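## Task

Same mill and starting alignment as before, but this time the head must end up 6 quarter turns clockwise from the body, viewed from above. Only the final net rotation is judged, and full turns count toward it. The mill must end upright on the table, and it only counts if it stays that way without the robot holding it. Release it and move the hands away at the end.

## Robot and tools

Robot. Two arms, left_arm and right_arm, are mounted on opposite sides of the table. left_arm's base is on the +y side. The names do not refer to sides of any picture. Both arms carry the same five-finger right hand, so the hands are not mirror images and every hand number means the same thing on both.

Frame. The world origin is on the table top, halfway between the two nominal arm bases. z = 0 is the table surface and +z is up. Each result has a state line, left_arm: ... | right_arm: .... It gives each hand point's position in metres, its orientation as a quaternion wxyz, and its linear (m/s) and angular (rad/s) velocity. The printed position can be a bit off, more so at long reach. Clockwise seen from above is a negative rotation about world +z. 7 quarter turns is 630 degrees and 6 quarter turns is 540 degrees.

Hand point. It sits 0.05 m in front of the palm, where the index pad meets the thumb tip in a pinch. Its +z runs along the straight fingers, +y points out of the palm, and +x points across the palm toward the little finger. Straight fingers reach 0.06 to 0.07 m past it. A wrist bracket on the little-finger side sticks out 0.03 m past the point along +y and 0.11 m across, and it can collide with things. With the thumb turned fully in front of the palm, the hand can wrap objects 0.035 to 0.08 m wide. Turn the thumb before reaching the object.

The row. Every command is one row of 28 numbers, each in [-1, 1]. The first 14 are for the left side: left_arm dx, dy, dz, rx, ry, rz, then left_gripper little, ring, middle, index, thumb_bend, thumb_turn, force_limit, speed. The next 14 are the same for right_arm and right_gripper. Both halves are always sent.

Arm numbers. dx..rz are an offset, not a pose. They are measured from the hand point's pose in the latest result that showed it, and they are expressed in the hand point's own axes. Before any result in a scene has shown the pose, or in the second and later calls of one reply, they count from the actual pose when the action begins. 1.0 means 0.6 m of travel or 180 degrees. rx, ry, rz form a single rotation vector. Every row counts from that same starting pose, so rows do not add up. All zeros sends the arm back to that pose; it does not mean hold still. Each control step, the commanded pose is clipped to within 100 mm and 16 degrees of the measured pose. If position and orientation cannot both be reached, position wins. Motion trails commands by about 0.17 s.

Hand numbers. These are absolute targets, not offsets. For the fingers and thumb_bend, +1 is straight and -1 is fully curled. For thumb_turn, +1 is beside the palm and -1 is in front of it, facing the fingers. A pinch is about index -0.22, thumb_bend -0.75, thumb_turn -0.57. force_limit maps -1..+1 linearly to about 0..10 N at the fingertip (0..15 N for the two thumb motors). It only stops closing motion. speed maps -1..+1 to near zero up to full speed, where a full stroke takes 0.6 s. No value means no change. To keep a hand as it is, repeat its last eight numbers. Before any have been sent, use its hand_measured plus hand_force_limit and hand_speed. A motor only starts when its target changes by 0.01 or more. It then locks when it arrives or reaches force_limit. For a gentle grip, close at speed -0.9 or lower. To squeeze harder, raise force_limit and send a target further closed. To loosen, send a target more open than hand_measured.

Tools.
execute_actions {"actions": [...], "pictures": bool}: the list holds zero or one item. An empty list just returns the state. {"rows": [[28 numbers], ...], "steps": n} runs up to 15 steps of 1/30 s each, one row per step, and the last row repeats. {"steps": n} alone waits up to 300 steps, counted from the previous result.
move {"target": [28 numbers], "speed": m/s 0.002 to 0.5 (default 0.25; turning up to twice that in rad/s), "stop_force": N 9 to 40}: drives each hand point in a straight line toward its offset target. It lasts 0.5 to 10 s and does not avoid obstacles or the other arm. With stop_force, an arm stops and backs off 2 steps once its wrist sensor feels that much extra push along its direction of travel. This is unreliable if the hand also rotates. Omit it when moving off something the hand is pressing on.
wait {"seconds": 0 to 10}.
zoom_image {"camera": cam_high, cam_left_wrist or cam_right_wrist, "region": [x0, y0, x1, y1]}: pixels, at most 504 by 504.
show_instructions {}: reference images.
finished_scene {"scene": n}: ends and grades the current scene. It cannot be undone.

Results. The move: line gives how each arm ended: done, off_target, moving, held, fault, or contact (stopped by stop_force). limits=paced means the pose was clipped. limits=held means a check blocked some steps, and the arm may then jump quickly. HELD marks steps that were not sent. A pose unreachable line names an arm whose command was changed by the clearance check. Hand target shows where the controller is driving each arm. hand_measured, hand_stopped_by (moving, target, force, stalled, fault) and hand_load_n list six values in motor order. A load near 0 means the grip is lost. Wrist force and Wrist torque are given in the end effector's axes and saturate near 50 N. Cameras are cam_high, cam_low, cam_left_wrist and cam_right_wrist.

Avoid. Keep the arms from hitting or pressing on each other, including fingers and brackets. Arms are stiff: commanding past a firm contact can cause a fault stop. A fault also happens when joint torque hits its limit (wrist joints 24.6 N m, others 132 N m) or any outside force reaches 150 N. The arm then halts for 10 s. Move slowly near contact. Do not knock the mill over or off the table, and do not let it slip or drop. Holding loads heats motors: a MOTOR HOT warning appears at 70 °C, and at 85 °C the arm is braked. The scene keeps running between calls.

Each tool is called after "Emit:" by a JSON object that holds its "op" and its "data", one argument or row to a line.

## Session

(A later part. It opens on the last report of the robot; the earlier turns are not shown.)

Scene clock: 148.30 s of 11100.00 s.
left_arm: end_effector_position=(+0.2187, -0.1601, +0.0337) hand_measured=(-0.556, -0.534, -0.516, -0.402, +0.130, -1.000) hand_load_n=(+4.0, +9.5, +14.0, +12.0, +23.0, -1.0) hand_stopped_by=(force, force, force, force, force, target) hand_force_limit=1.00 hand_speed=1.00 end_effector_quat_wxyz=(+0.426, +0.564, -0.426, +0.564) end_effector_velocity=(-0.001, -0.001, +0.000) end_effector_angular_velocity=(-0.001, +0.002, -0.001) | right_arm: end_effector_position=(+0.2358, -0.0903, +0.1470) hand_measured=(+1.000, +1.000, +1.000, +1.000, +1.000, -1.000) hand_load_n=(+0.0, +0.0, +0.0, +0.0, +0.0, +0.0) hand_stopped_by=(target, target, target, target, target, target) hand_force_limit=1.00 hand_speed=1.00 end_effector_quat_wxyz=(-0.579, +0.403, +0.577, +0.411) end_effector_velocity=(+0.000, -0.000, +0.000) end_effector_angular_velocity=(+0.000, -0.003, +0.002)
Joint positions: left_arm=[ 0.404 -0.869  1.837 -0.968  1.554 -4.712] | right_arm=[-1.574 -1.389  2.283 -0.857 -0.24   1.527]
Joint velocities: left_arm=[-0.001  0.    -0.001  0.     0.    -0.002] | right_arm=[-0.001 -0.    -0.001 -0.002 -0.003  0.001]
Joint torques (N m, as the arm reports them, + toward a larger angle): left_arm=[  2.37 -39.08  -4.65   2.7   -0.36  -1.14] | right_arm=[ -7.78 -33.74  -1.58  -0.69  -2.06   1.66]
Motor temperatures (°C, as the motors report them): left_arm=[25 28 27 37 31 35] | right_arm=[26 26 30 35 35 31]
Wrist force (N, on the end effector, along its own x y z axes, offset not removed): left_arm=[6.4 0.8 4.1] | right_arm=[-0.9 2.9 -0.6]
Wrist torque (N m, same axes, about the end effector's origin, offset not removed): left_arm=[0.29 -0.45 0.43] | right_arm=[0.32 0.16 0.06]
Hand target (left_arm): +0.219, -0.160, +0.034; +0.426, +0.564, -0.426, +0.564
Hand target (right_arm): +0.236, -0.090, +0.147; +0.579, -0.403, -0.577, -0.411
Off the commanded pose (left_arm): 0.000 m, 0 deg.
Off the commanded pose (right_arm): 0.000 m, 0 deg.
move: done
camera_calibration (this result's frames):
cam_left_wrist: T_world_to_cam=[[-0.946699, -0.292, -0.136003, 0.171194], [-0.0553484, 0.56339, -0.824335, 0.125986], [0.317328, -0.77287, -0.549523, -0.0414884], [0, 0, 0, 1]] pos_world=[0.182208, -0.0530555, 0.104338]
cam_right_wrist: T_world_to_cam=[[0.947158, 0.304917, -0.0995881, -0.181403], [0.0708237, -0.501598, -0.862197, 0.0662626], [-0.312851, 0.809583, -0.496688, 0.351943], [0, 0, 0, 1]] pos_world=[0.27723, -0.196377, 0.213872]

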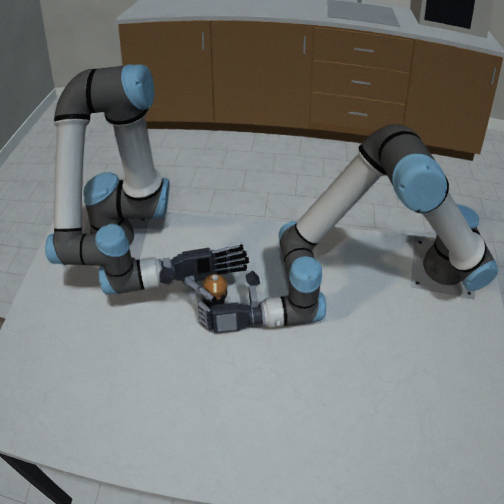

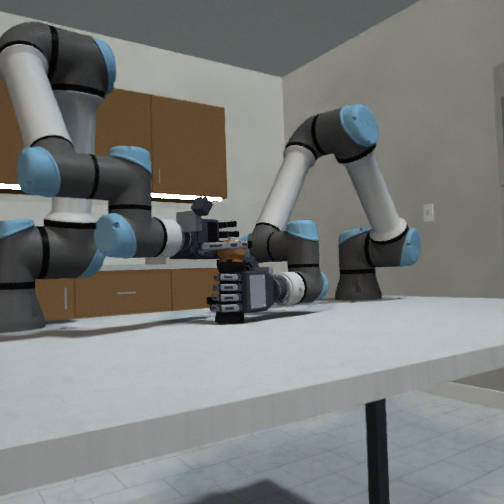

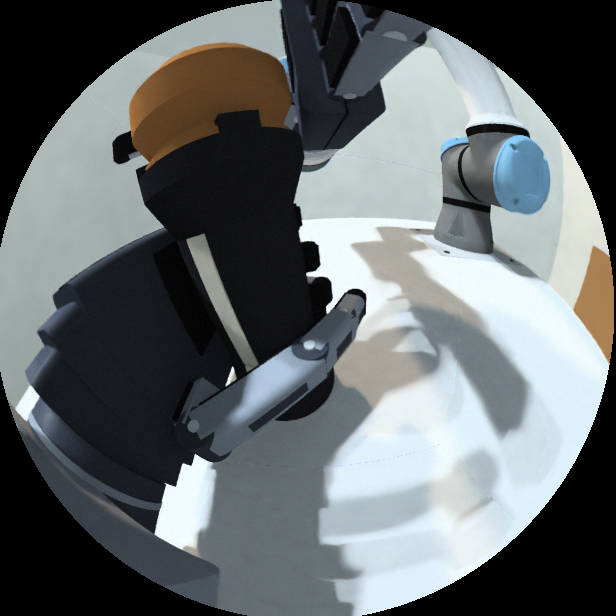

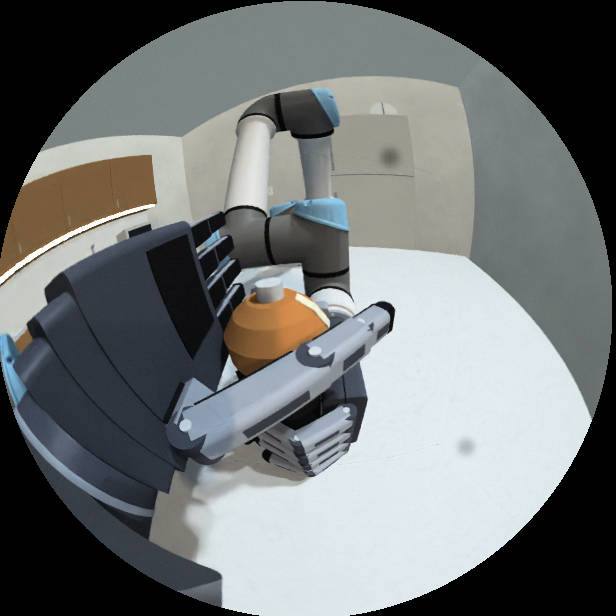

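Cycle 1 done (~87°). Shifting +Z by 2 mm in the first step, then cycle 2.

Emit:
{"op": "move", "data": {
  "target": [0,0,0,0,0,0,-0.97,-0.97,-0.97,-0.97,-0.97,-1,1,1,0,-0.0258,0.01,0.1667,0,0,1,1,1,1,1,-1,1,1],
  "speed": 0.3
}}

Emit:
{"op": "move", "data": {
  "target": [0,0,0,0,0,0,-1,-1,-1,-1,-1,-1,1,1,0,-0.0258,0.0065,0.1667,0,0,1,1,1,1,1,-1,1,1],
  "speed": 0.3
}}

Emit:
{"op": "move", "data": {
  "target": [0,0,0,0,0,0,-1,-1,-1,-1,-1,-1,1,1,0,-0.0258,0.0065,0.1667,0,0,1,1,1,1,1,-1,1,1],
  "speed": 0.3
}}

Emit:
{"op": "move", "data": {
  "target": [0,0,0,0,0,0,-1,-1,-1,-1,-1,-1,1,1,0,0.005,0,0,0,0,-1,-0.97,-0.97,-0.97,-0.97,-1,1,1],
  "speed": 0.02
}}

Emit:
{"op": "move", "data": {
  "target": [0,0,0,0,0,0,-1,-1,-1,-1,-1,-1,1,1,0,0.0185,-0.021,-0.1667,0,0,-1,-1,-1,-1,-1,-1,1,1],
  "speed": 0.15
}}

Emit:
{"op": "move", "data": {
  "target": [0,0,0,0,0,0,-1,-1,-1,-1,-1,-1,1,1,0,0.0185,-0.021,-0.1667,0,0,-1,-0.97,-0.97,-0.97,-0.97,-1,1,1],
  "speed": 0.15
}}

Emit:
{"op": "move", "data": {
  "target": [0,0,0,0,0,0,-1,-1,-1,-1,-1,-1,1,1,0,0.0185,-0.021,-0.1667,0,0,-1,-1,-1,-1,-1,-1,1,1],
  "speed": 0.15
}}

Emit:
{"op": "move", "data": {
  "target": [0,0,0,0,0,0,-1,-1,-1,-1,-1,-1,1,1,0,-0.005,0,0,0,0,1,1,1,1,1,-1,1,1],
  "speed": 0.02
}}

Scene clock: 167.80 s of 11100.00 s.
left_arm: end_effector_position=(+0.2187, -0.1601, +0.0337) hand_measured=(-0.582, -0.540, -0.516, -0.402, +0.130, -1.000) hand_load_n=(+14.0, +10.5, +12.5, +11.5, +23.5, -0.5) hand_stopped_by=(force, force, force, force, force, target) hand_force_limit=1.00 hand_speed=1.00 end_effector_quat_wxyz=(+0.426, +0.564, -0.426, +0.564) end_effector_velocity=(-0.000, -0.000, -0.001) end_effector_angular_velocity=(-0.000, -0.001, -0.000) | right_arm: end_effector_position=(+0.2191, -0.0898, +0.1469) hand_measured=(+1.000, +1.000, +1.000, +1.000, +1.000, -1.000) hand_load_n=(+0.0, +0.0, +0.0, +0.0, +0.0, +0.0) hand_stopped_by=(target, target, target, target, target, target) hand_force_limit=1.00 hand_speed=1.00 end_effector_quat_wxyz=(-0.664, +0.239, +0.664, +0.247) end_effector_velocity=(+0.000, -0.000, +0.000) end_effector_angular_velocity=(+0.000, +0.001, +0.008)
Joint positions: left_arm=[ 0.404 -0.869  1.837 -0.968  1.554 -4.712] | right_arm=[-1.489 -1.167  1.953 -0.78  -0.678  1.555]
Joint velocities: left_arm=[-0.     0.002 -0.001 -0.002  0.     0.001] | right_arm=[ 0.002  0.005 -0.007  0.004 -0.007 -0.001]
Joint torques (N m, as the arm reports them, + toward a larger angle): left_arm=[  2.81 -25.39 -12.47   2.17   0.51  -0.93] | right_arm=[  6.9  -18.98 -22.72   2.51  -1.99  -1.71]
Motor temperatures (°C, as the motors report them): left_arm=[25 28 27 37 31 35] | right_arm=[26 26 30 35 35 31]
Wrist force (N, on the end effector, along its own x y z axes, offset not removed): left_arm=[14.3 -0.6 -3.5] | right_arm=[-1.6 1.7 -1.1]
Wrist torque (N m, same axes, about the end effector's origin, offset not removed): left_arm=[0.56 -1.00 0.54] | right_arm=[0.13 0.32 -0.08]
Hand target (left_arm): +0.219, -0.160, +0.034; +0.426, +0.564, -0.426, +0.564
Hand target (right_arm): +0.219, -0.090, +0.147; +0.664, -0.239, -0.664, -0.247
Off the commanded pose (left_arm): 0.000 m, 0 deg.
Off the commanded pose (right_arm): 0.000 m, 0 deg.
After step 90, 15.13 s passed at rest.
move: done
camera_calibration (this result's frames):
cam_left_wrist: T_world_to_cam=[[-0.9467, -0.291999, -0.136003, 0.171194], [-0.0553507, 0.563398, -0.824329, 0.125984], [0.317327, -0.772864, -0.549531, -0.0414871], [0, 0, 0, 1]] pos_world=[0.182207, -0.0530549, 0.104337]
cam_right_wrist: T_world_to_cam=[[0.66888, 0.737134, -0.0960937, -0.0665091], [0.31721, -0.399936, -0.8599, 0.0224254], [-0.672293, 0.544688, -0.501336, 0.401926], [0, 0, 0, 1]] pos_world=[0.307585, -0.16093, 0.214392]

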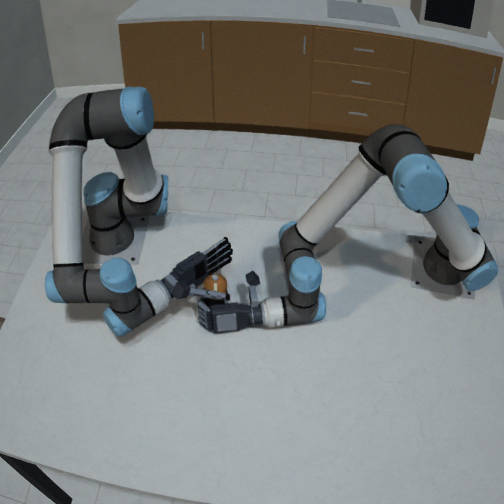

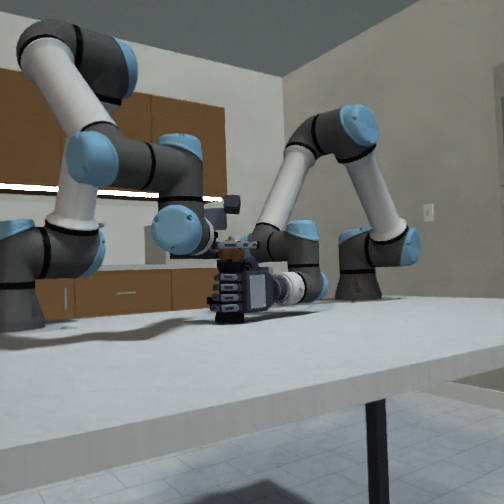

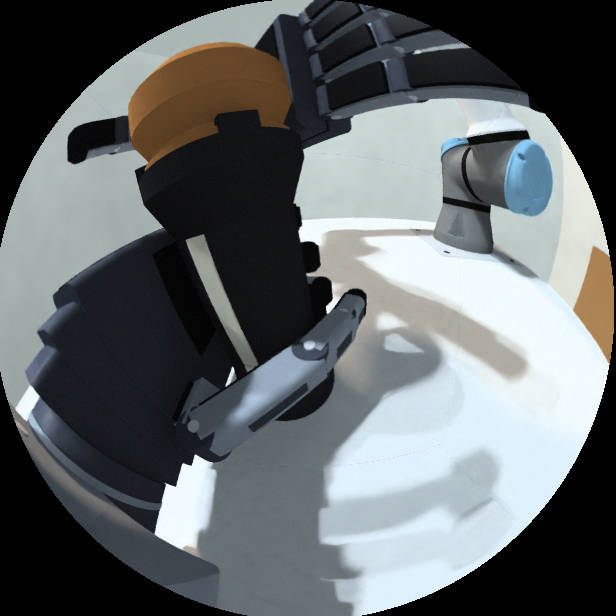

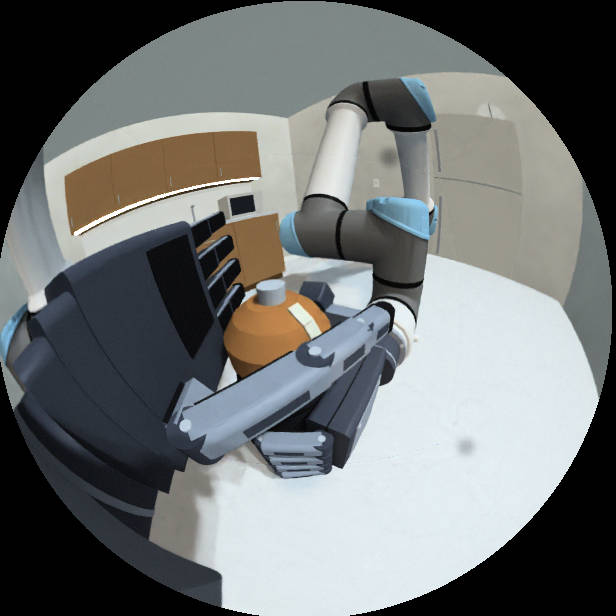

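Scene clock: 169.17 s of 11100.00 s.
left_arm: end_effector_position=(+0.2187, -0.1601, +0.0337) hand_measured=(-0.582, -0.540, -0.516, -0.402, +0.130, -1.000) hand_load_n=(+14.0, +10.5, +12.5, +11.5, +23.5, -0.5) hand_stopped_by=(force, force, force, force, force, target) hand_force_limit=1.00 hand_speed=1.00 end_effector_quat_wxyz=(+0.426, +0.564, -0.426, +0.564) end_effector_velocity=(-0.000, -0.000, -0.001) end_effector_angular_velocity=(+0.000, -0.000, -0.001) | right_arm: end_effector_position=(+0.2060, -0.0990, +0.1468) hand_measured=(+1.000, +1.000, +1.000, +1.000, +1.000, -1.000) hand_load_n=(+0.0, +0.0, +0.0, +0.0, +0.0, +0.0) hand_stopped_by=(target, target, target, target, target, target) hand_force_limit=1.00 hand_speed=1.00 end_effector_quat_wxyz=(-0.703, +0.059, +0.706, +0.067) end_effector_velocity=(-0.000, +0.000, +0.000) end_effector_angular_velocity=(-0.000, +0.003, +0.006)
Joint positions: left_arm=[ 0.404 -0.869  1.837 -0.968  1.554 -4.712] | right_arm=[-1.343 -0.966  1.609 -0.645 -1.055  1.561]
Joint velocities: left_arm=[-0.     0.002 -0.001 -0.001  0.001  0.   ] | right_arm=[ 0.002  0.004 -0.005  0.005 -0.004 -0.001]
Joint torques (N m, as the arm reports them, + toward a larger angle): left_arm=[  2.88 -26.4  -11.65   2.07   0.4   -0.93] | right_arm=[  7.11 -29.43 -23.87   2.93  -2.14  -1.82]
Motor temperatures (°C, as the motors report them): left_arm=[25 28 27 37 31 35] | right_arm=[26 26 30 35 35 31]
Wrist force (N, on the end effector, along its own x y z axes, offset not removed): left_arm=[13.4 -0.6 -2.5] | right_arm=[-1.2 2.1 -0.3]
Wrist torque (N m, same axes, about the end effector's origin, offset not removed): left_arm=[0.37 -1.07 0.70] | right_arm=[0.23 0.22 -0.07]
Hand target (left_arm): +0.219, -0.160, +0.034; +0.426, +0.564, -0.426, +0.564
Hand target (right_arm): +0.206, -0.099, +0.147; +0.703, -0.059, -0.706, -0.067
Off the commanded pose (left_arm): 0.000 m, 0 deg.
Off the commanded pose (right_arm): 0.000 m, 0 deg.
move: done
camera_calibration (this result's frames):
cam_left_wrist: T_world_to_cam=[[-0.9467, -0.291999, -0.136003, 0.171194], [-0.0553506, 0.563398, -0.824329, 0.125984], [0.317327, -0.772864, -0.549531, -0.0414871], [0, 0, 0, 1]] pos_world=[0.182207, -0.0530549, 0.104337]
cam_right_wrist: T_world_to_cam=[[0.211896, 0.972604, -0.0956067, 0.0664043], [0.479862, -0.188768, -0.856796, 0.00970013], [-0.851371, 0.135674, -0.506715, 0.395238], [0, 0, 0, 1]] pos_world=[0.317769, -0.116377, 0.214933]

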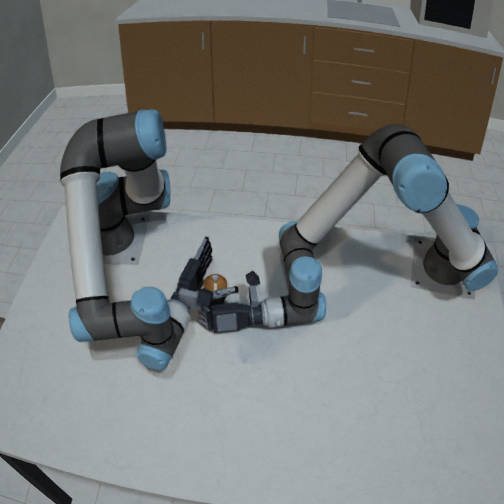

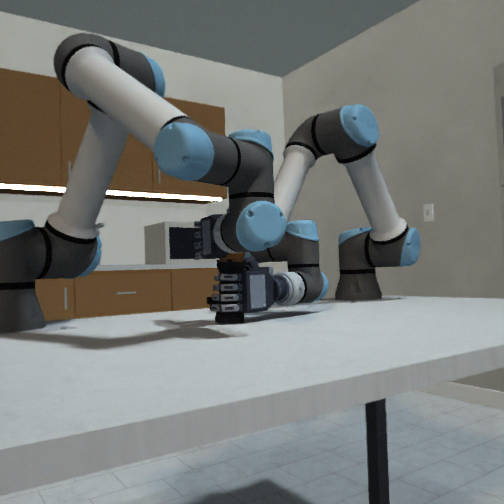

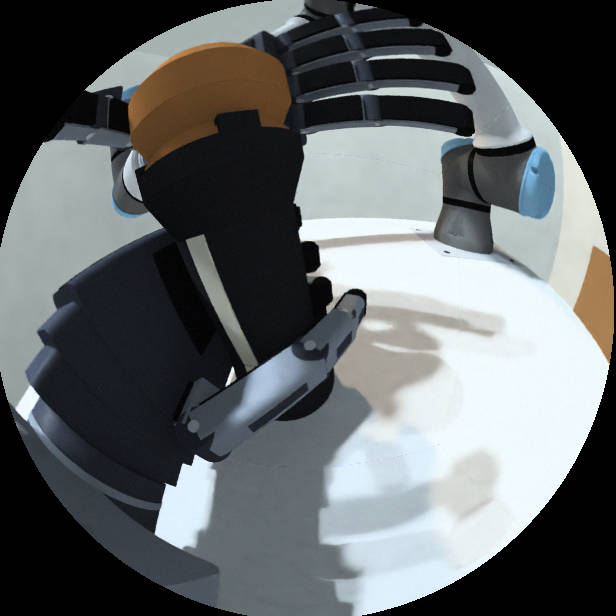

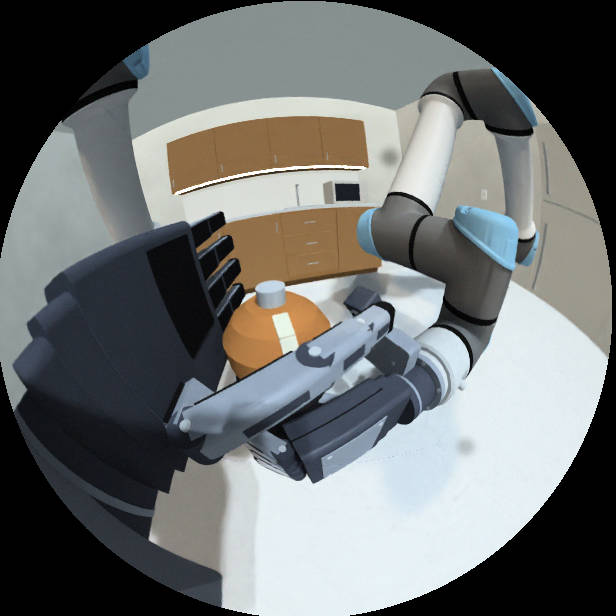

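Scene clock: 170.53 s of 11100.00 s.
left_arm: end_effector_position=(+0.2187, -0.1601, +0.0337) hand_measured=(-0.582, -0.540, -0.516, -0.402, +0.130, -1.000) hand_load_n=(+14.0, +10.5, +12.5, +11.5, +23.5, -0.5) hand_stopped_by=(force, force, force, force, force, target) hand_force_limit=1.00 hand_speed=1.00 end_effector_quat_wxyz=(+0.426, +0.564, -0.426, +0.564) end_effector_velocity=(+0.000, -0.000, +0.001) end_effector_angular_velocity=(-0.002, +0.000, -0.000) | right_arm: end_effector_position=(+0.1993, -0.1135, +0.1466) hand_measured=(+1.000, +1.000, +1.000, +1.000, +1.000, -1.000) hand_load_n=(+0.0, +0.0, +0.0, +0.0, +0.0, +0.0) hand_stopped_by=(target, target, target, target, target, target) hand_force_limit=1.00 hand_speed=1.00 end_effector_quat_wxyz=(+0.694, +0.124, -0.699, +0.117) end_effector_velocity=(-0.000, +0.000, -0.001) end_effector_angular_velocity=(+0.000, -0.001, +0.008)
Joint positions: left_arm=[ 0.404 -0.869  1.837 -0.968  1.554 -4.712] | right_arm=[-1.174 -0.804  1.309 -0.514 -1.408  1.564]
Joint velocities: left_arm=[ 0.    -0.001 -0.001  0.     0.001 -0.001] | right_arm=[ 0.003  0.003 -0.004  0.001 -0.005 -0.   ]
Joint torques (N m, as the arm reports them, + toward a larger angle): left_arm=[  3.1  -26.35 -10.34   2.15   0.34  -0.73] | right_arm=[  7.75 -37.52 -26.72   2.8   -1.8   -1.01]
Motor temperatures (°C, as the motors report them): left_arm=[25 28 27 37 31 35] | right_arm=[26 26 30 35 35 31]
Wrist force (N, on the end effector, along its own x y z axes, offset not removed): left_arm=[12.7 -2.5 -1.4] | right_arm=[-1.8 3.8 -1.5]
Wrist torque (N m, same axes, about the end effector's origin, offset not removed): left_arm=[0.09 -0.98 0.61] | right_arm=[0.52 0.38 -0.02]
Hand target (left_arm): +0.219, -0.160, +0.034; +0.426, +0.564, -0.426, +0.564
Hand target (right_arm): +0.199, -0.114, +0.147; +0.694, +0.125, -0.699, +0.118
Off the commanded pose (left_arm): 0.000 m, 0 deg.
Off the commanded pose (right_arm): 0.000 m, 0 deg.
move: done
camera_calibration (this result's frames):
cam_left_wrist: T_world_to_cam=[[-0.946699, -0.291999, -0.136003, 0.171194], [-0.0553507, 0.563398, -0.824329, 0.125984], [0.317327, -0.772864, -0.549531, -0.0414871], [0, 0, 0, 1]] pos_world=[0.182208, -0.0530549, 0.104337]
cam_right_wrist: T_world_to_cam=[[-0.301634, 0.948341, -0.0983199, 0.181883], [0.515301, 0.0753924, -0.853687, 0.0324983], [-0.802173, -0.308165, -0.511422, 0.331882], [0, 0, 0, 1]] pos_world=[0.304343, -0.0726628, 0.215358]

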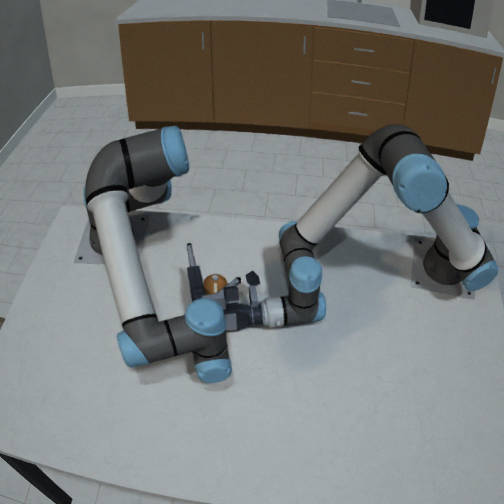

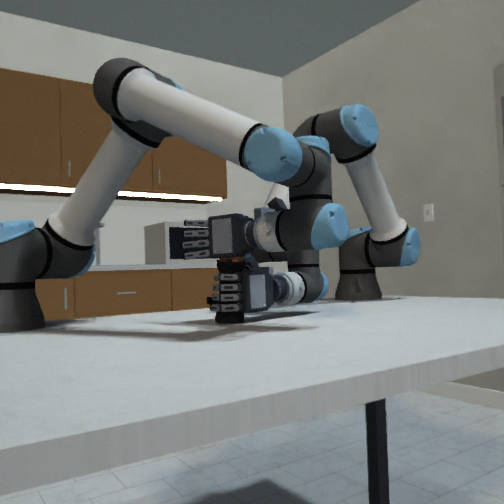

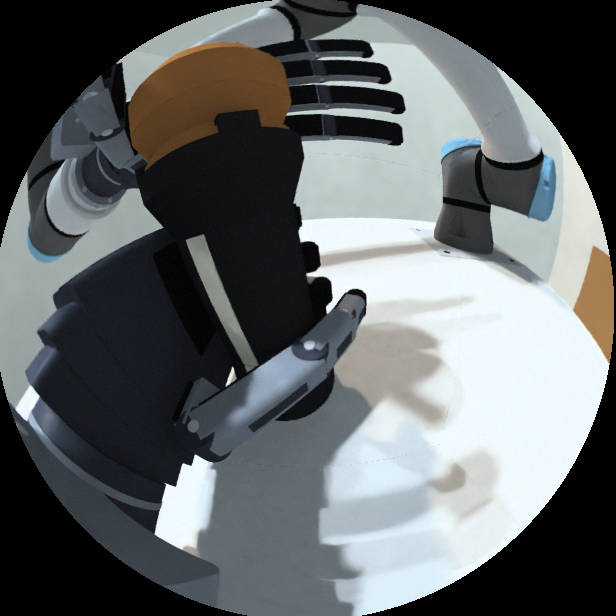

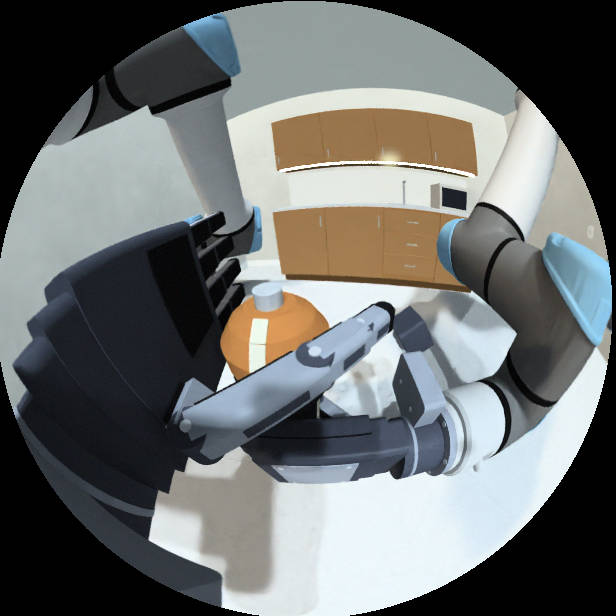

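Scene clock: 171.43 s of 11100.00 s.
left_arm: end_effector_position=(+0.2186, -0.1601, +0.0337) hand_measured=(-0.582, -0.540, -0.516, -0.402, +0.130, -1.000) hand_load_n=(+15.0, +11.5, +12.5, +10.5, +24.0, -0.5) hand_stopped_by=(force, force, force, force, force, target) hand_force_limit=1.00 hand_speed=1.00 end_effector_quat_wxyz=(+0.426, +0.564, -0.426, +0.564) end_effector_velocity=(-0.000, +0.000, -0.000) end_effector_angular_velocity=(+0.000, +0.002, -0.000) | right_arm: end_effector_position=(+0.1983, -0.1107, +0.1466) hand_measured=(-1.000, -0.968, -0.340, -0.242, +0.440, -1.000) hand_load_n=(+0.0, +5.5, +12.5, +10.0, +20.0, +2.5) hand_stopped_by=(target, target, force, force, force, target) hand_force_limit=1.00 hand_speed=1.00 end_effector_quat_wxyz=(+0.694, +0.124, -0.699, +0.117) end_effector_velocity=(+0.000, +0.000, +0.000) end_effector_angular_velocity=(-0.000, -0.002, -0.001)
Joint positions: left_arm=[ 0.404 -0.869  1.837 -0.968  1.554 -4.712] | right_arm=[-1.169 -0.801  1.304 -0.511 -1.404  1.564]
Joint velocities: left_arm=[ 0.     0.     0.001 -0.     0.    -0.002] | right_arm=[-0.    -0.    -0.001 -0.     0.001  0.001]
Joint torques (N m, as the arm reports them, + toward a larger angle): left_arm=[ 10.82 -29.72 -11.8   -1.31  -4.65  -0.86] | right_arm=[ 12.32 -28.23 -19.28   0.88   2.74   1.83]
Motor temperatures (°C, as the motors report them): left_arm=[25 28 27 37 31 35] | right_arm=[26 26 30 35 35 31]
Wrist force (N, on the end effector, along its own x y z axes, offset not removed): left_arm=[14.6 14.3 -7.2] | right_arm=[16.7 -1.5 -14.0]
Wrist torque (N m, same axes, about the end effector's origin, offset not removed): left_arm=[0.46 -1.56 2.36] | right_arm=[0.61 -0.20 0.77]
Hand target (left_arm): +0.219, -0.160, +0.034; +0.426, +0.564, -0.426, +0.564
Hand target (right_arm): +0.198, -0.111, +0.147; +0.694, +0.124, -0.699, +0.117
Off the commanded pose (left_arm): 0.000 m, 0 deg.
Off the commanded pose (right_arm): 0.000 m, 0 deg.
move: done
camera_calibration (this result's frames):
cam_left_wrist: T_world_to_cam=[[-0.946723, -0.29192, -0.136007, 0.171163], [-0.0553339, 0.563484, -0.824271, 0.125959], [0.31726, -0.772831, -0.549617, -0.0414724], [0, 0, 0, 1]] pos_world=[0.182171, -0.0530612, 0.10431]
cam_right_wrist: T_world_to_cam=[[-0.301649, 0.948336, -0.0983165, 0.178928], [0.5153, 0.0754038, -0.853686, 0.0328356], [-0.802168, -0.308176, -0.511423, 0.331957], [0, 0, 0, 1]] pos_world=[0.303339, -0.0698585, 0.215393]

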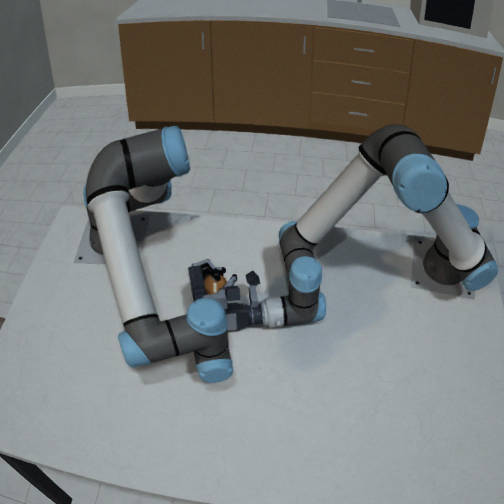

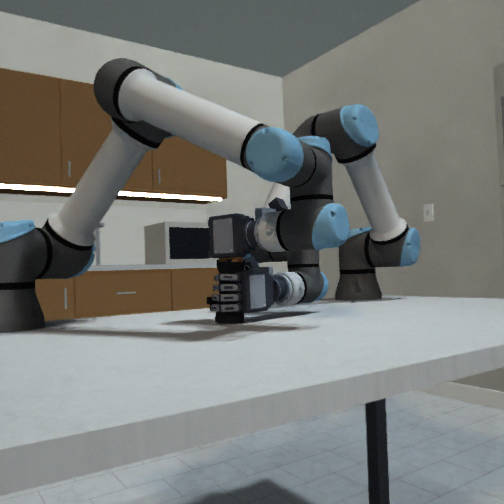

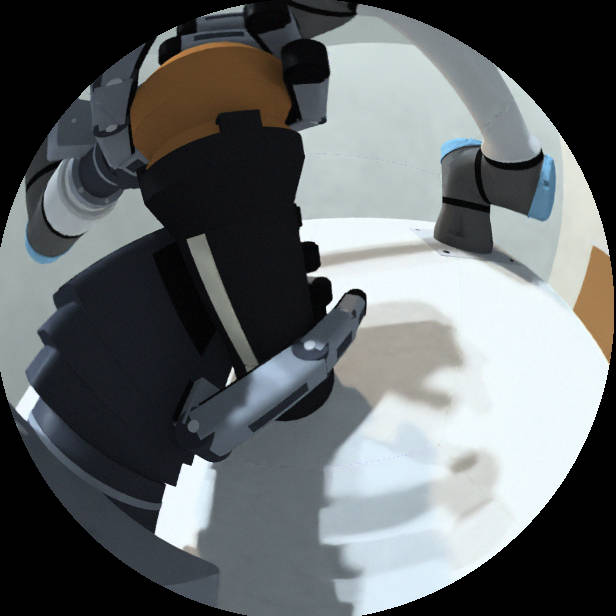

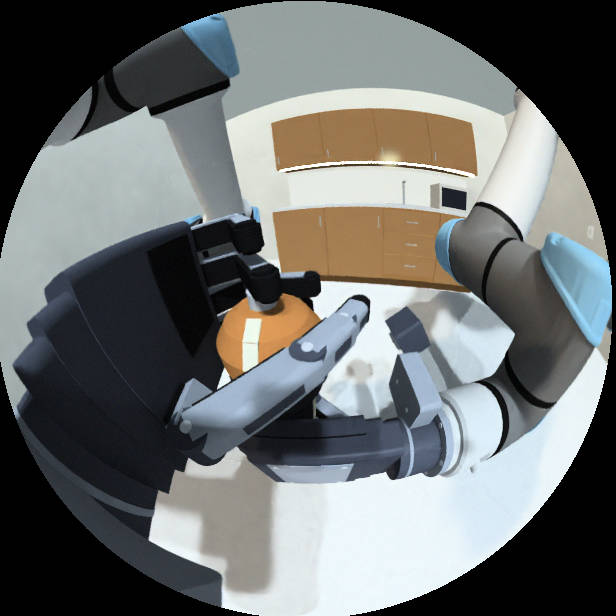

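Scene clock: 173.60 s of 11100.00 s.
left_arm: end_effector_position=(+0.2186, -0.1601, +0.0337) hand_measured=(-0.582, -0.540, -0.516, -0.402, +0.130, -1.000) hand_load_n=(+16.5, +12.5, +13.0, +10.5, +23.5, -2.0) hand_stopped_by=(force, force, force, force, force, target) hand_force_limit=1.00 hand_speed=1.00 end_effector_quat_wxyz=(+0.426, +0.564, -0.426, +0.564) end_effector_velocity=(-0.000, -0.000, +0.001) end_effector_angular_velocity=(-0.001, -0.000, -0.000) | right_arm: end_effector_position=(+0.2066, -0.0960, +0.1468) hand_measured=(-1.000, -0.998, -0.340, -0.242, +0.440, -1.000) hand_load_n=(+0.0, +5.0, +11.5, +10.0, +19.5, +0.0) hand_stopped_by=(target, target, force, force, force, target) hand_force_limit=1.00 hand_speed=1.00 end_effector_quat_wxyz=(-0.703, +0.059, +0.706, +0.067) end_effector_velocity=(-0.000, +0.000, +0.000) end_effector_angular_velocity=(-0.000, +0.001, -0.007)
Joint positions: left_arm=[ 0.404 -0.869  1.837 -0.968  1.554 -4.712] | right_arm=[-1.339 -0.963  1.602 -0.642 -1.05   1.561]
Joint velocities: left_arm=[-0.001 -0.    -0.    -0.001 -0.001  0.   ] | right_arm=[-0.002 -0.003  0.005 -0.001  0.005  0.   ]
Joint torques (N m, as the arm reports them, + toward a larger angle): left_arm=[  8.84 -28.92 -12.06  -1.12  -1.    -0.86] | right_arm=[ -8.09 -47.15   0.25  -2.81   2.05   0.78]
Motor temperatures (°C, as the motors report them): left_arm=[25 28 27 37 31 35] | right_arm=[26 26 30 35 35 31]
Wrist force (N, on the end effector, along its own x y z axes, offset not removed): left_arm=[4.2 10.5 6.9] | right_arm=[19.7 6.0 -5.0]
Wrist torque (N m, same axes, about the end effector's origin, offset not removed): left_arm=[0.08 -1.35 0.80] | right_arm=[1.01 -0.80 0.90]
Hand target (left_arm): +0.219, -0.160, +0.034; +0.426, +0.564, -0.426, +0.564
Hand target (right_arm): +0.207, -0.096, +0.147; +0.703, -0.060, -0.706, -0.067
Off the commanded pose (left_arm): 0.000 m, 0 deg.
Off the commanded pose (right_arm): 0.000 m, 0 deg.
move: done
camera_calibration (this result's frames):
cam_left_wrist: T_world_to_cam=[[-0.946735, -0.291882, -0.136007, 0.171162], [-0.055311, 0.563486, -0.824272, 0.125954], [0.317228, -0.772844, -0.549617, -0.0414646], [0, 0, 0, 1]] pos_world=[0.182165, -0.0530603, 0.10431]
cam_right_wrist: T_world_to_cam=[[0.211945, 0.972599, -0.0955559, 0.0633946], [0.479907, -0.188756, -0.856773, 0.0100161], [-0.851333, 0.135731, -0.506763, 0.395333], [0, 0, 0, 1]] pos_world=[0.318317, -0.113426, 0.21498]

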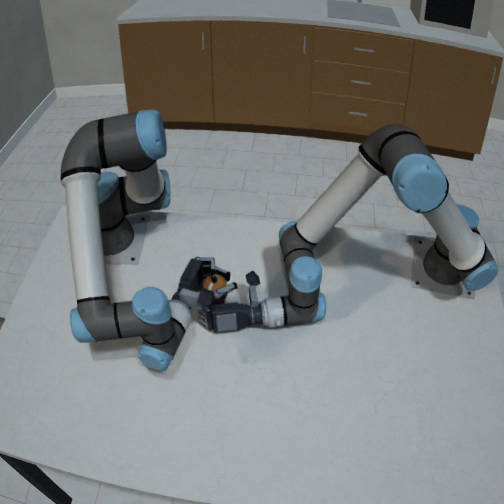

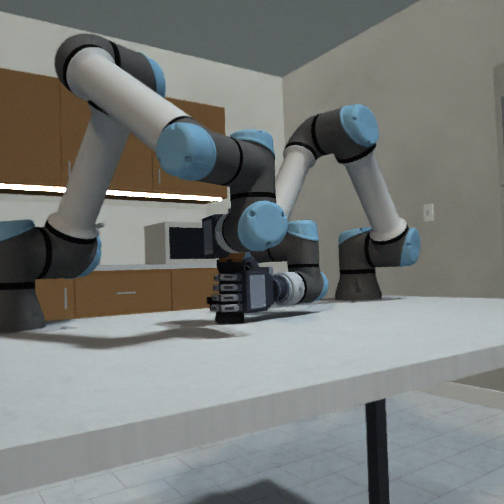

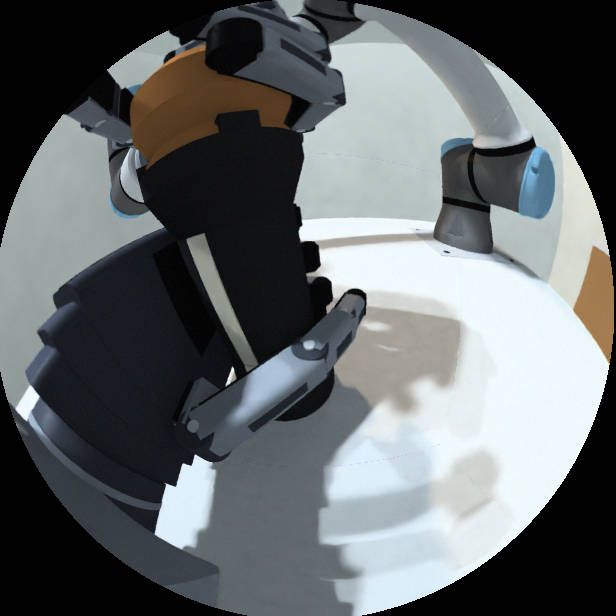

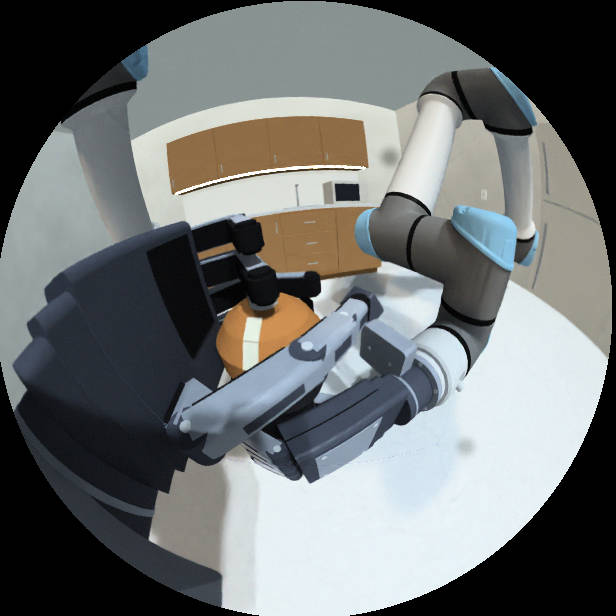

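Scene clock: 175.77 s of 11100.00 s.
left_arm: end_effector_position=(+0.2186, -0.1601, +0.0337) hand_measured=(-0.582, -0.540, -0.516, -0.402, +0.130, -1.000) hand_load_n=(+19.0, +14.5, +14.0, +10.0, +22.5, -3.5) hand_stopped_by=(force, force, force, force, force, target) hand_force_limit=1.00 hand_speed=1.00 end_effector_quat_wxyz=(+0.426, +0.564, -0.426, +0.564) end_effector_velocity=(-0.000, +0.000, -0.001) end_effector_angular_velocity=(+0.002, -0.000, -0.000) | right_arm: end_effector_position=(+0.2211, -0.0875, +0.1470) hand_measured=(-1.000, -0.970, -0.340, -0.242, +0.440, -1.000) hand_load_n=(+0.0, +1.0, +12.0, +11.5, +18.0, -3.5) hand_stopped_by=(target, target, force, force, force, target) hand_force_limit=1.00 hand_speed=1.00 end_effector_quat_wxyz=(-0.664, +0.239, +0.664, +0.247) end_effector_velocity=(-0.000, -0.000, -0.000) end_effector_angular_velocity=(-0.000, -0.000, -0.007)
Joint positions: left_arm=[ 0.404 -0.869  1.837 -0.968  1.554 -4.712] | right_arm=[-1.485 -1.162  1.944 -0.777 -0.674  1.555]
Joint velocities: left_arm=[-0.     0.001 -0.     0.    -0.     0.001] | right_arm=[-0.002 -0.003  0.006 -0.003  0.005  0.001]
Joint torques (N m, as the arm reports them, + toward a larger angle): left_arm=[ 10.18 -35.43 -11.53  -1.12  -0.71  -0.96] | right_arm=[-10.42 -40.15  -0.42  -1.19   1.33   2.57]
Motor temperatures (°C, as the motors report them): left_arm=[25 28 27 37 31 35] | right_arm=[26 26 30 35 35 31]
Wrist force (N, on the end effector, along its own x y z axes, offset not removed): left_arm=[0.9 3.5 12.9] | right_arm=[13.4 11.2 5.4]
Wrist torque (N m, same axes, about the end effector's origin, offset not removed): left_arm=[-0.58 -2.12 0.24] | right_arm=[1.08 -0.67 0.23]
Hand target (left_arm): +0.219, -0.160, +0.034; +0.426, +0.564, -0.426, +0.564
Hand target (right_arm): +0.221, -0.087, +0.147; +0.664, -0.239, -0.664, -0.248
Off the commanded pose (left_arm): 0.000 m, 0 deg.
Off the commanded pose (right_arm): 0.000 m, 0 deg.
move: done
camera_calibration (this result's frames):
cam_left_wrist: T_world_to_cam=[[-0.946734, -0.291885, -0.136008, 0.17116], [-0.05532, 0.563506, -0.824257, 0.125942], [0.31723, -0.772828, -0.549638, -0.0414699], [0, 0, 0, 1]] pos_world=[0.182166, -0.053059, 0.104294]
cam_right_wrist: T_world_to_cam=[[0.668987, 0.737054, -0.0959579, -0.0695878], [0.317259, -0.39991, -0.859895, 0.0227482], [-0.672164, 0.544814, -0.501371, 0.401999], [0, 0, 0, 1]] pos_world=[0.309545, -0.158627, 0.214434]

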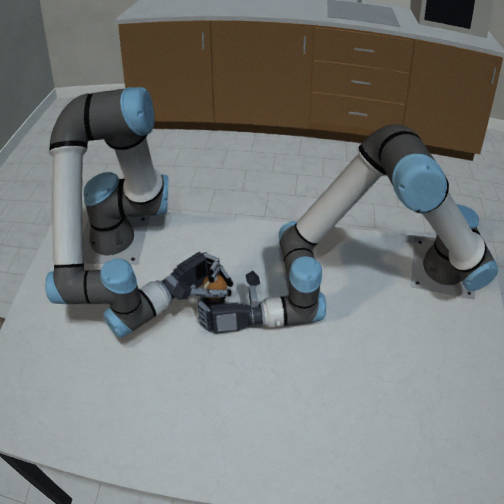

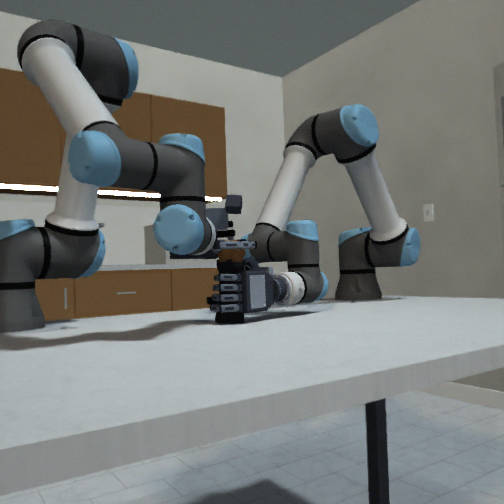

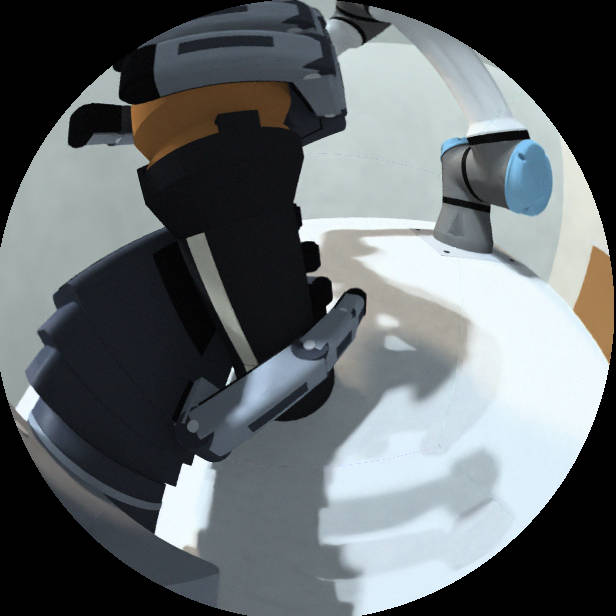

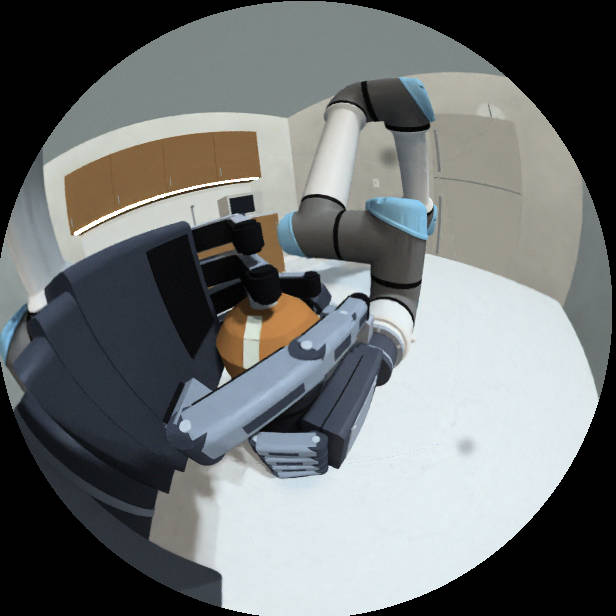

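Scene clock: 177.93 s of 11100.00 s.
left_arm: end_effector_position=(+0.2186, -0.1601, +0.0336) hand_measured=(-0.576, -0.540, -0.516, -0.402, +0.130, -1.000) hand_load_n=(+19.5, +17.0, +15.0, +9.5, +22.0, -5.0) hand_stopped_by=(force, force, force, force, force, target) hand_force_limit=1.00 hand_speed=1.00 end_effector_quat_wxyz=(+0.426, +0.564, -0.426, +0.564) end_effector_velocity=(+0.000, -0.000, +0.002) end_effector_angular_velocity=(-0.004, -0.001, +0.000) | right_arm: end_effector_position=(+0.2380, -0.0873, +0.1470) hand_measured=(-1.000, -0.998, -0.340, -0.240, +0.440, -1.000) hand_load_n=(+0.0, +1.5, +12.5, +13.5, +15.5, -5.5) hand_stopped_by=(target, target, force, force, force, target) hand_force_limit=1.00 hand_speed=1.00 end_effector_quat_wxyz=(-0.579, +0.403, +0.577, +0.411) end_effector_velocity=(-0.001, +0.000, +0.000) end_effector_angular_velocity=(-0.000, +0.002, -0.008)
Joint positions: left_arm=[ 0.404 -0.869  1.837 -0.968  1.554 -4.712] | right_arm=[-1.566 -1.382  2.273 -0.853 -0.231  1.526]
Joint velocities: left_arm=[ 0.    -0.002  0.    -0.002 -0.    -0.   ] | right_arm=[ 0.002 -0.004  0.005  0.002  0.009 -0.001]
Joint torques (N m, as the arm reports them, + toward a larger angle): left_arm=[  9.88 -40.17 -11.85  -3.6   -0.46  -0.87] | right_arm=[  2.6  -30.36   1.29  -0.61   2.37  -0.98]
Motor temperatures (°C, as the motors report them): left_arm=[25 28 27 37 31 35] | right_arm=[26 26 30 35 35 31]
Wrist force (N, on the end effector, along its own x y z axes, offset not removed): left_arm=[-8.2 4.9 16.6] | right_arm=[8.7 8.2 14.8]
Wrist torque (N m, same axes, about the end effector's origin, offset not removed): left_arm=[-0.48 -2.10 0.23] | right_arm=[0.74 -0.60 0.08]
Hand target (left_arm): +0.219, -0.160, +0.034; +0.426, +0.564, -0.426, +0.564
Hand target (right_arm): +0.238, -0.087, +0.147; +0.579, -0.403, -0.577, -0.411
Off the commanded pose (left_arm): 0.000 m, 0 deg.
Off the commanded pose (right_arm): 0.000 m, 0 deg.
move: done
camera_calibration (this result's frames):
cam_left_wrist: T_world_to_cam=[[-0.946736, -0.291878, -0.13601, 0.171159], [-0.0553305, 0.563546, -0.82423, 0.125926], [0.317223, -0.772802, -0.549679, -0.0414705], [0, 0, 0, 1]] pos_world=[0.182165, -0.0530561, 0.104276]
cam_right_wrist: T_world_to_cam=[[0.947273, 0.304608, -0.0994402, -0.184483], [0.0707855, -0.501597, -0.8622, 0.0676379], [-0.312512, 0.8097, -0.496711, 0.350166], [0, 0, 0, 1]] pos_world=[0.279399, -0.193407, 0.213904]

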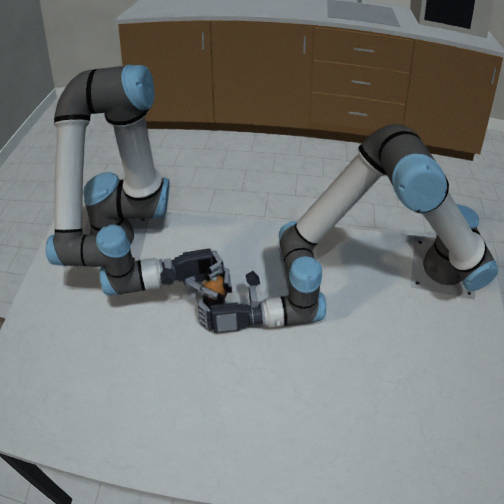

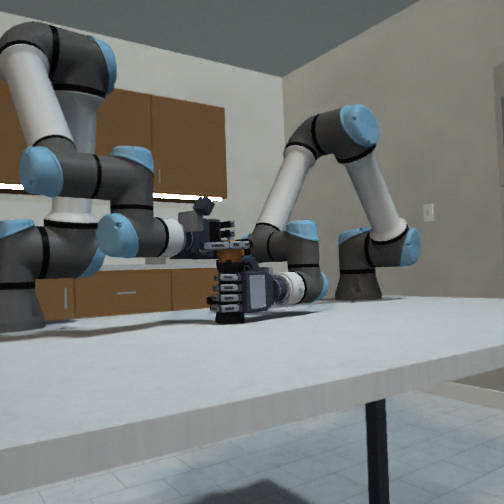

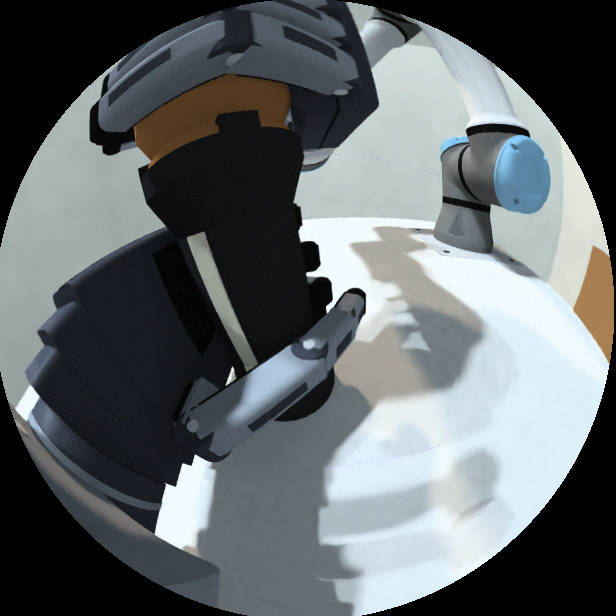

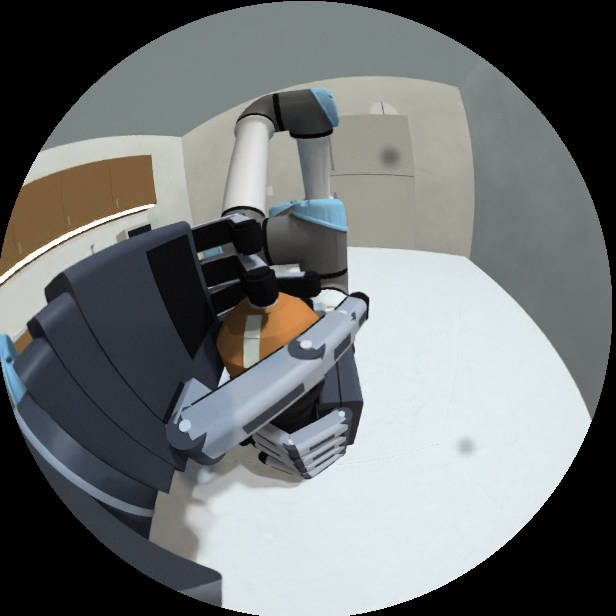

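Scene clock: 178.83 s of 11100.00 s.
left_arm: end_effector_position=(+0.2187, -0.1601, +0.0337) hand_measured=(-0.576, -0.540, -0.516, -0.402, +0.130, -1.000) hand_load_n=(+10.5, +10.0, +12.0, +10.5, +24.5, -0.5) hand_stopped_by=(force, force, force, force, force, target) hand_force_limit=1.00 hand_speed=1.00 end_effector_quat_wxyz=(+0.426, +0.564, -0.426, +0.564) end_effector_velocity=(+0.000, +0.000, +0.000) end_effector_angular_velocity=(-0.001, -0.000, +0.000) | right_arm: end_effector_position=(+0.2352, -0.0883, +0.1470) hand_measured=(+1.000, +1.000, +1.000, +1.000, +1.000, -1.000) hand_load_n=(+0.0, +0.0, +0.0, +0.0, +0.0, +0.0) hand_stopped_by=(target, target, target, target, target, target) hand_force_limit=1.00 hand_speed=1.00 end_effector_quat_wxyz=(-0.579, +0.403, +0.577, +0.411) end_effector_velocity=(-0.000, +0.000, -0.000) end_effector_angular_velocity=(+0.000, -0.001, +0.002)
Joint positions: left_arm=[ 0.404 -0.869  1.837 -0.968  1.554 -4.712] | right_arm=[-1.568 -1.388  2.282 -0.856 -0.233  1.526]
Joint velocities: left_arm=[ 0.    -0.     0.    -0.001 -0.    -0.   ] | right_arm=[ 0.     0.    -0.    -0.001 -0.002  0.001]
Joint torques (N m, as the arm reports them, + toward a larger angle): left_arm=[ -7.28 -33.08 -11.29   2.87  -0.23  -0.77] | right_arm=[ -8.07 -33.51  -1.41  -0.81  -2.     1.73]
Motor temperatures (°C, as the motors report them): left_arm=[25 28 27 37 31 35] | right_arm=[26 26 30 35 35 31]
Wrist force (N, on the end effector, along its own x y z axes, offset not removed): left_arm=[13.8 -1.6 -3.0] | right_arm=[-2.2 3.8 -1.0]
Wrist torque (N m, same axes, about the end effector's origin, offset not removed): left_arm=[0.08 -1.13 0.59] | right_arm=[0.45 0.35 -0.05]
Hand target (left_arm): +0.219, -0.160, +0.034; +0.426, +0.564, -0.426, +0.564
Hand target (right_arm): +0.235, -0.088, +0.147; +0.579, -0.403, -0.577, -0.411
Off the commanded pose (left_arm): 0.000 m, 0 deg.
Off the commanded pose (right_arm): 0.000 m, 0 deg.
move: done
camera_calibration (this result's frames):
cam_left_wrist: T_world_to_cam=[[-0.946702, -0.29199, -0.136003, 0.171208], [-0.0553477, 0.563406, -0.824324, 0.125966], [0.317319, -0.772862, -0.549539, -0.0414906], [0, 0, 0, 1]] pos_world=[0.182221, -0.0530458, 0.104321]
cam_right_wrist: T_world_to_cam=[[0.947273, 0.304609, -0.0994398, -0.18151], [0.0707855, -0.501596, -0.862201, 0.0673075], [-0.312513, 0.809701, -0.49671, 0.350096], [0, 0, 0, 1]] pos_world=[0.276584, -0.194423, 0.213879]

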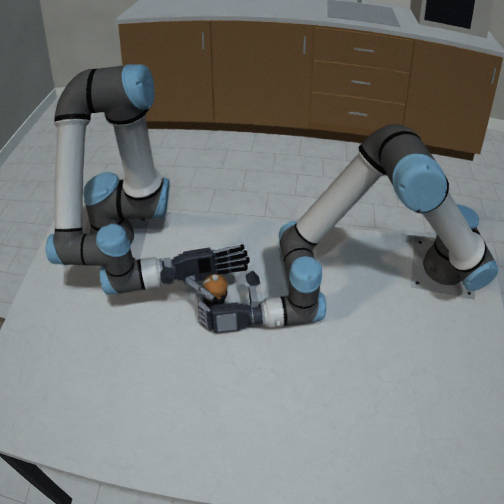

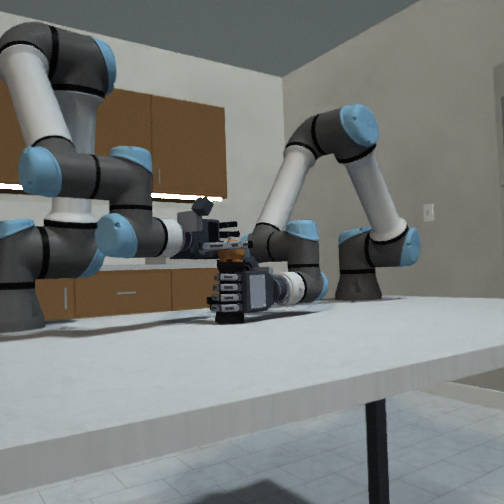

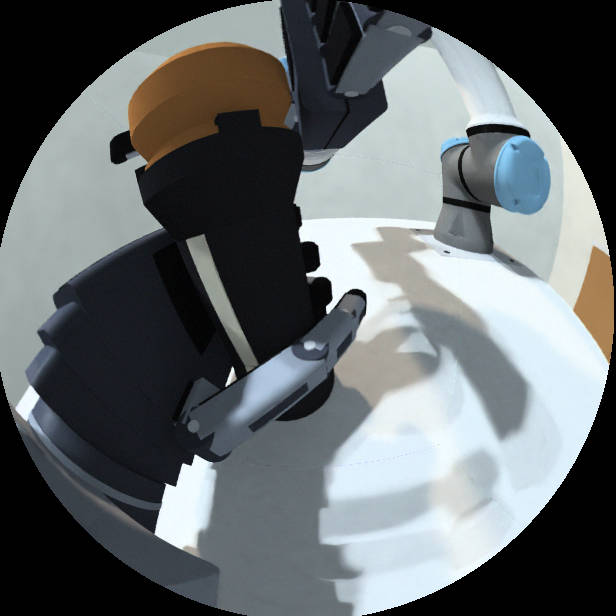

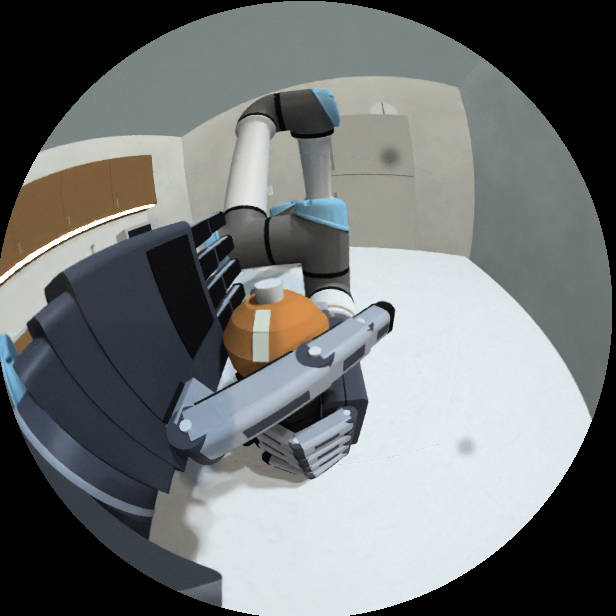

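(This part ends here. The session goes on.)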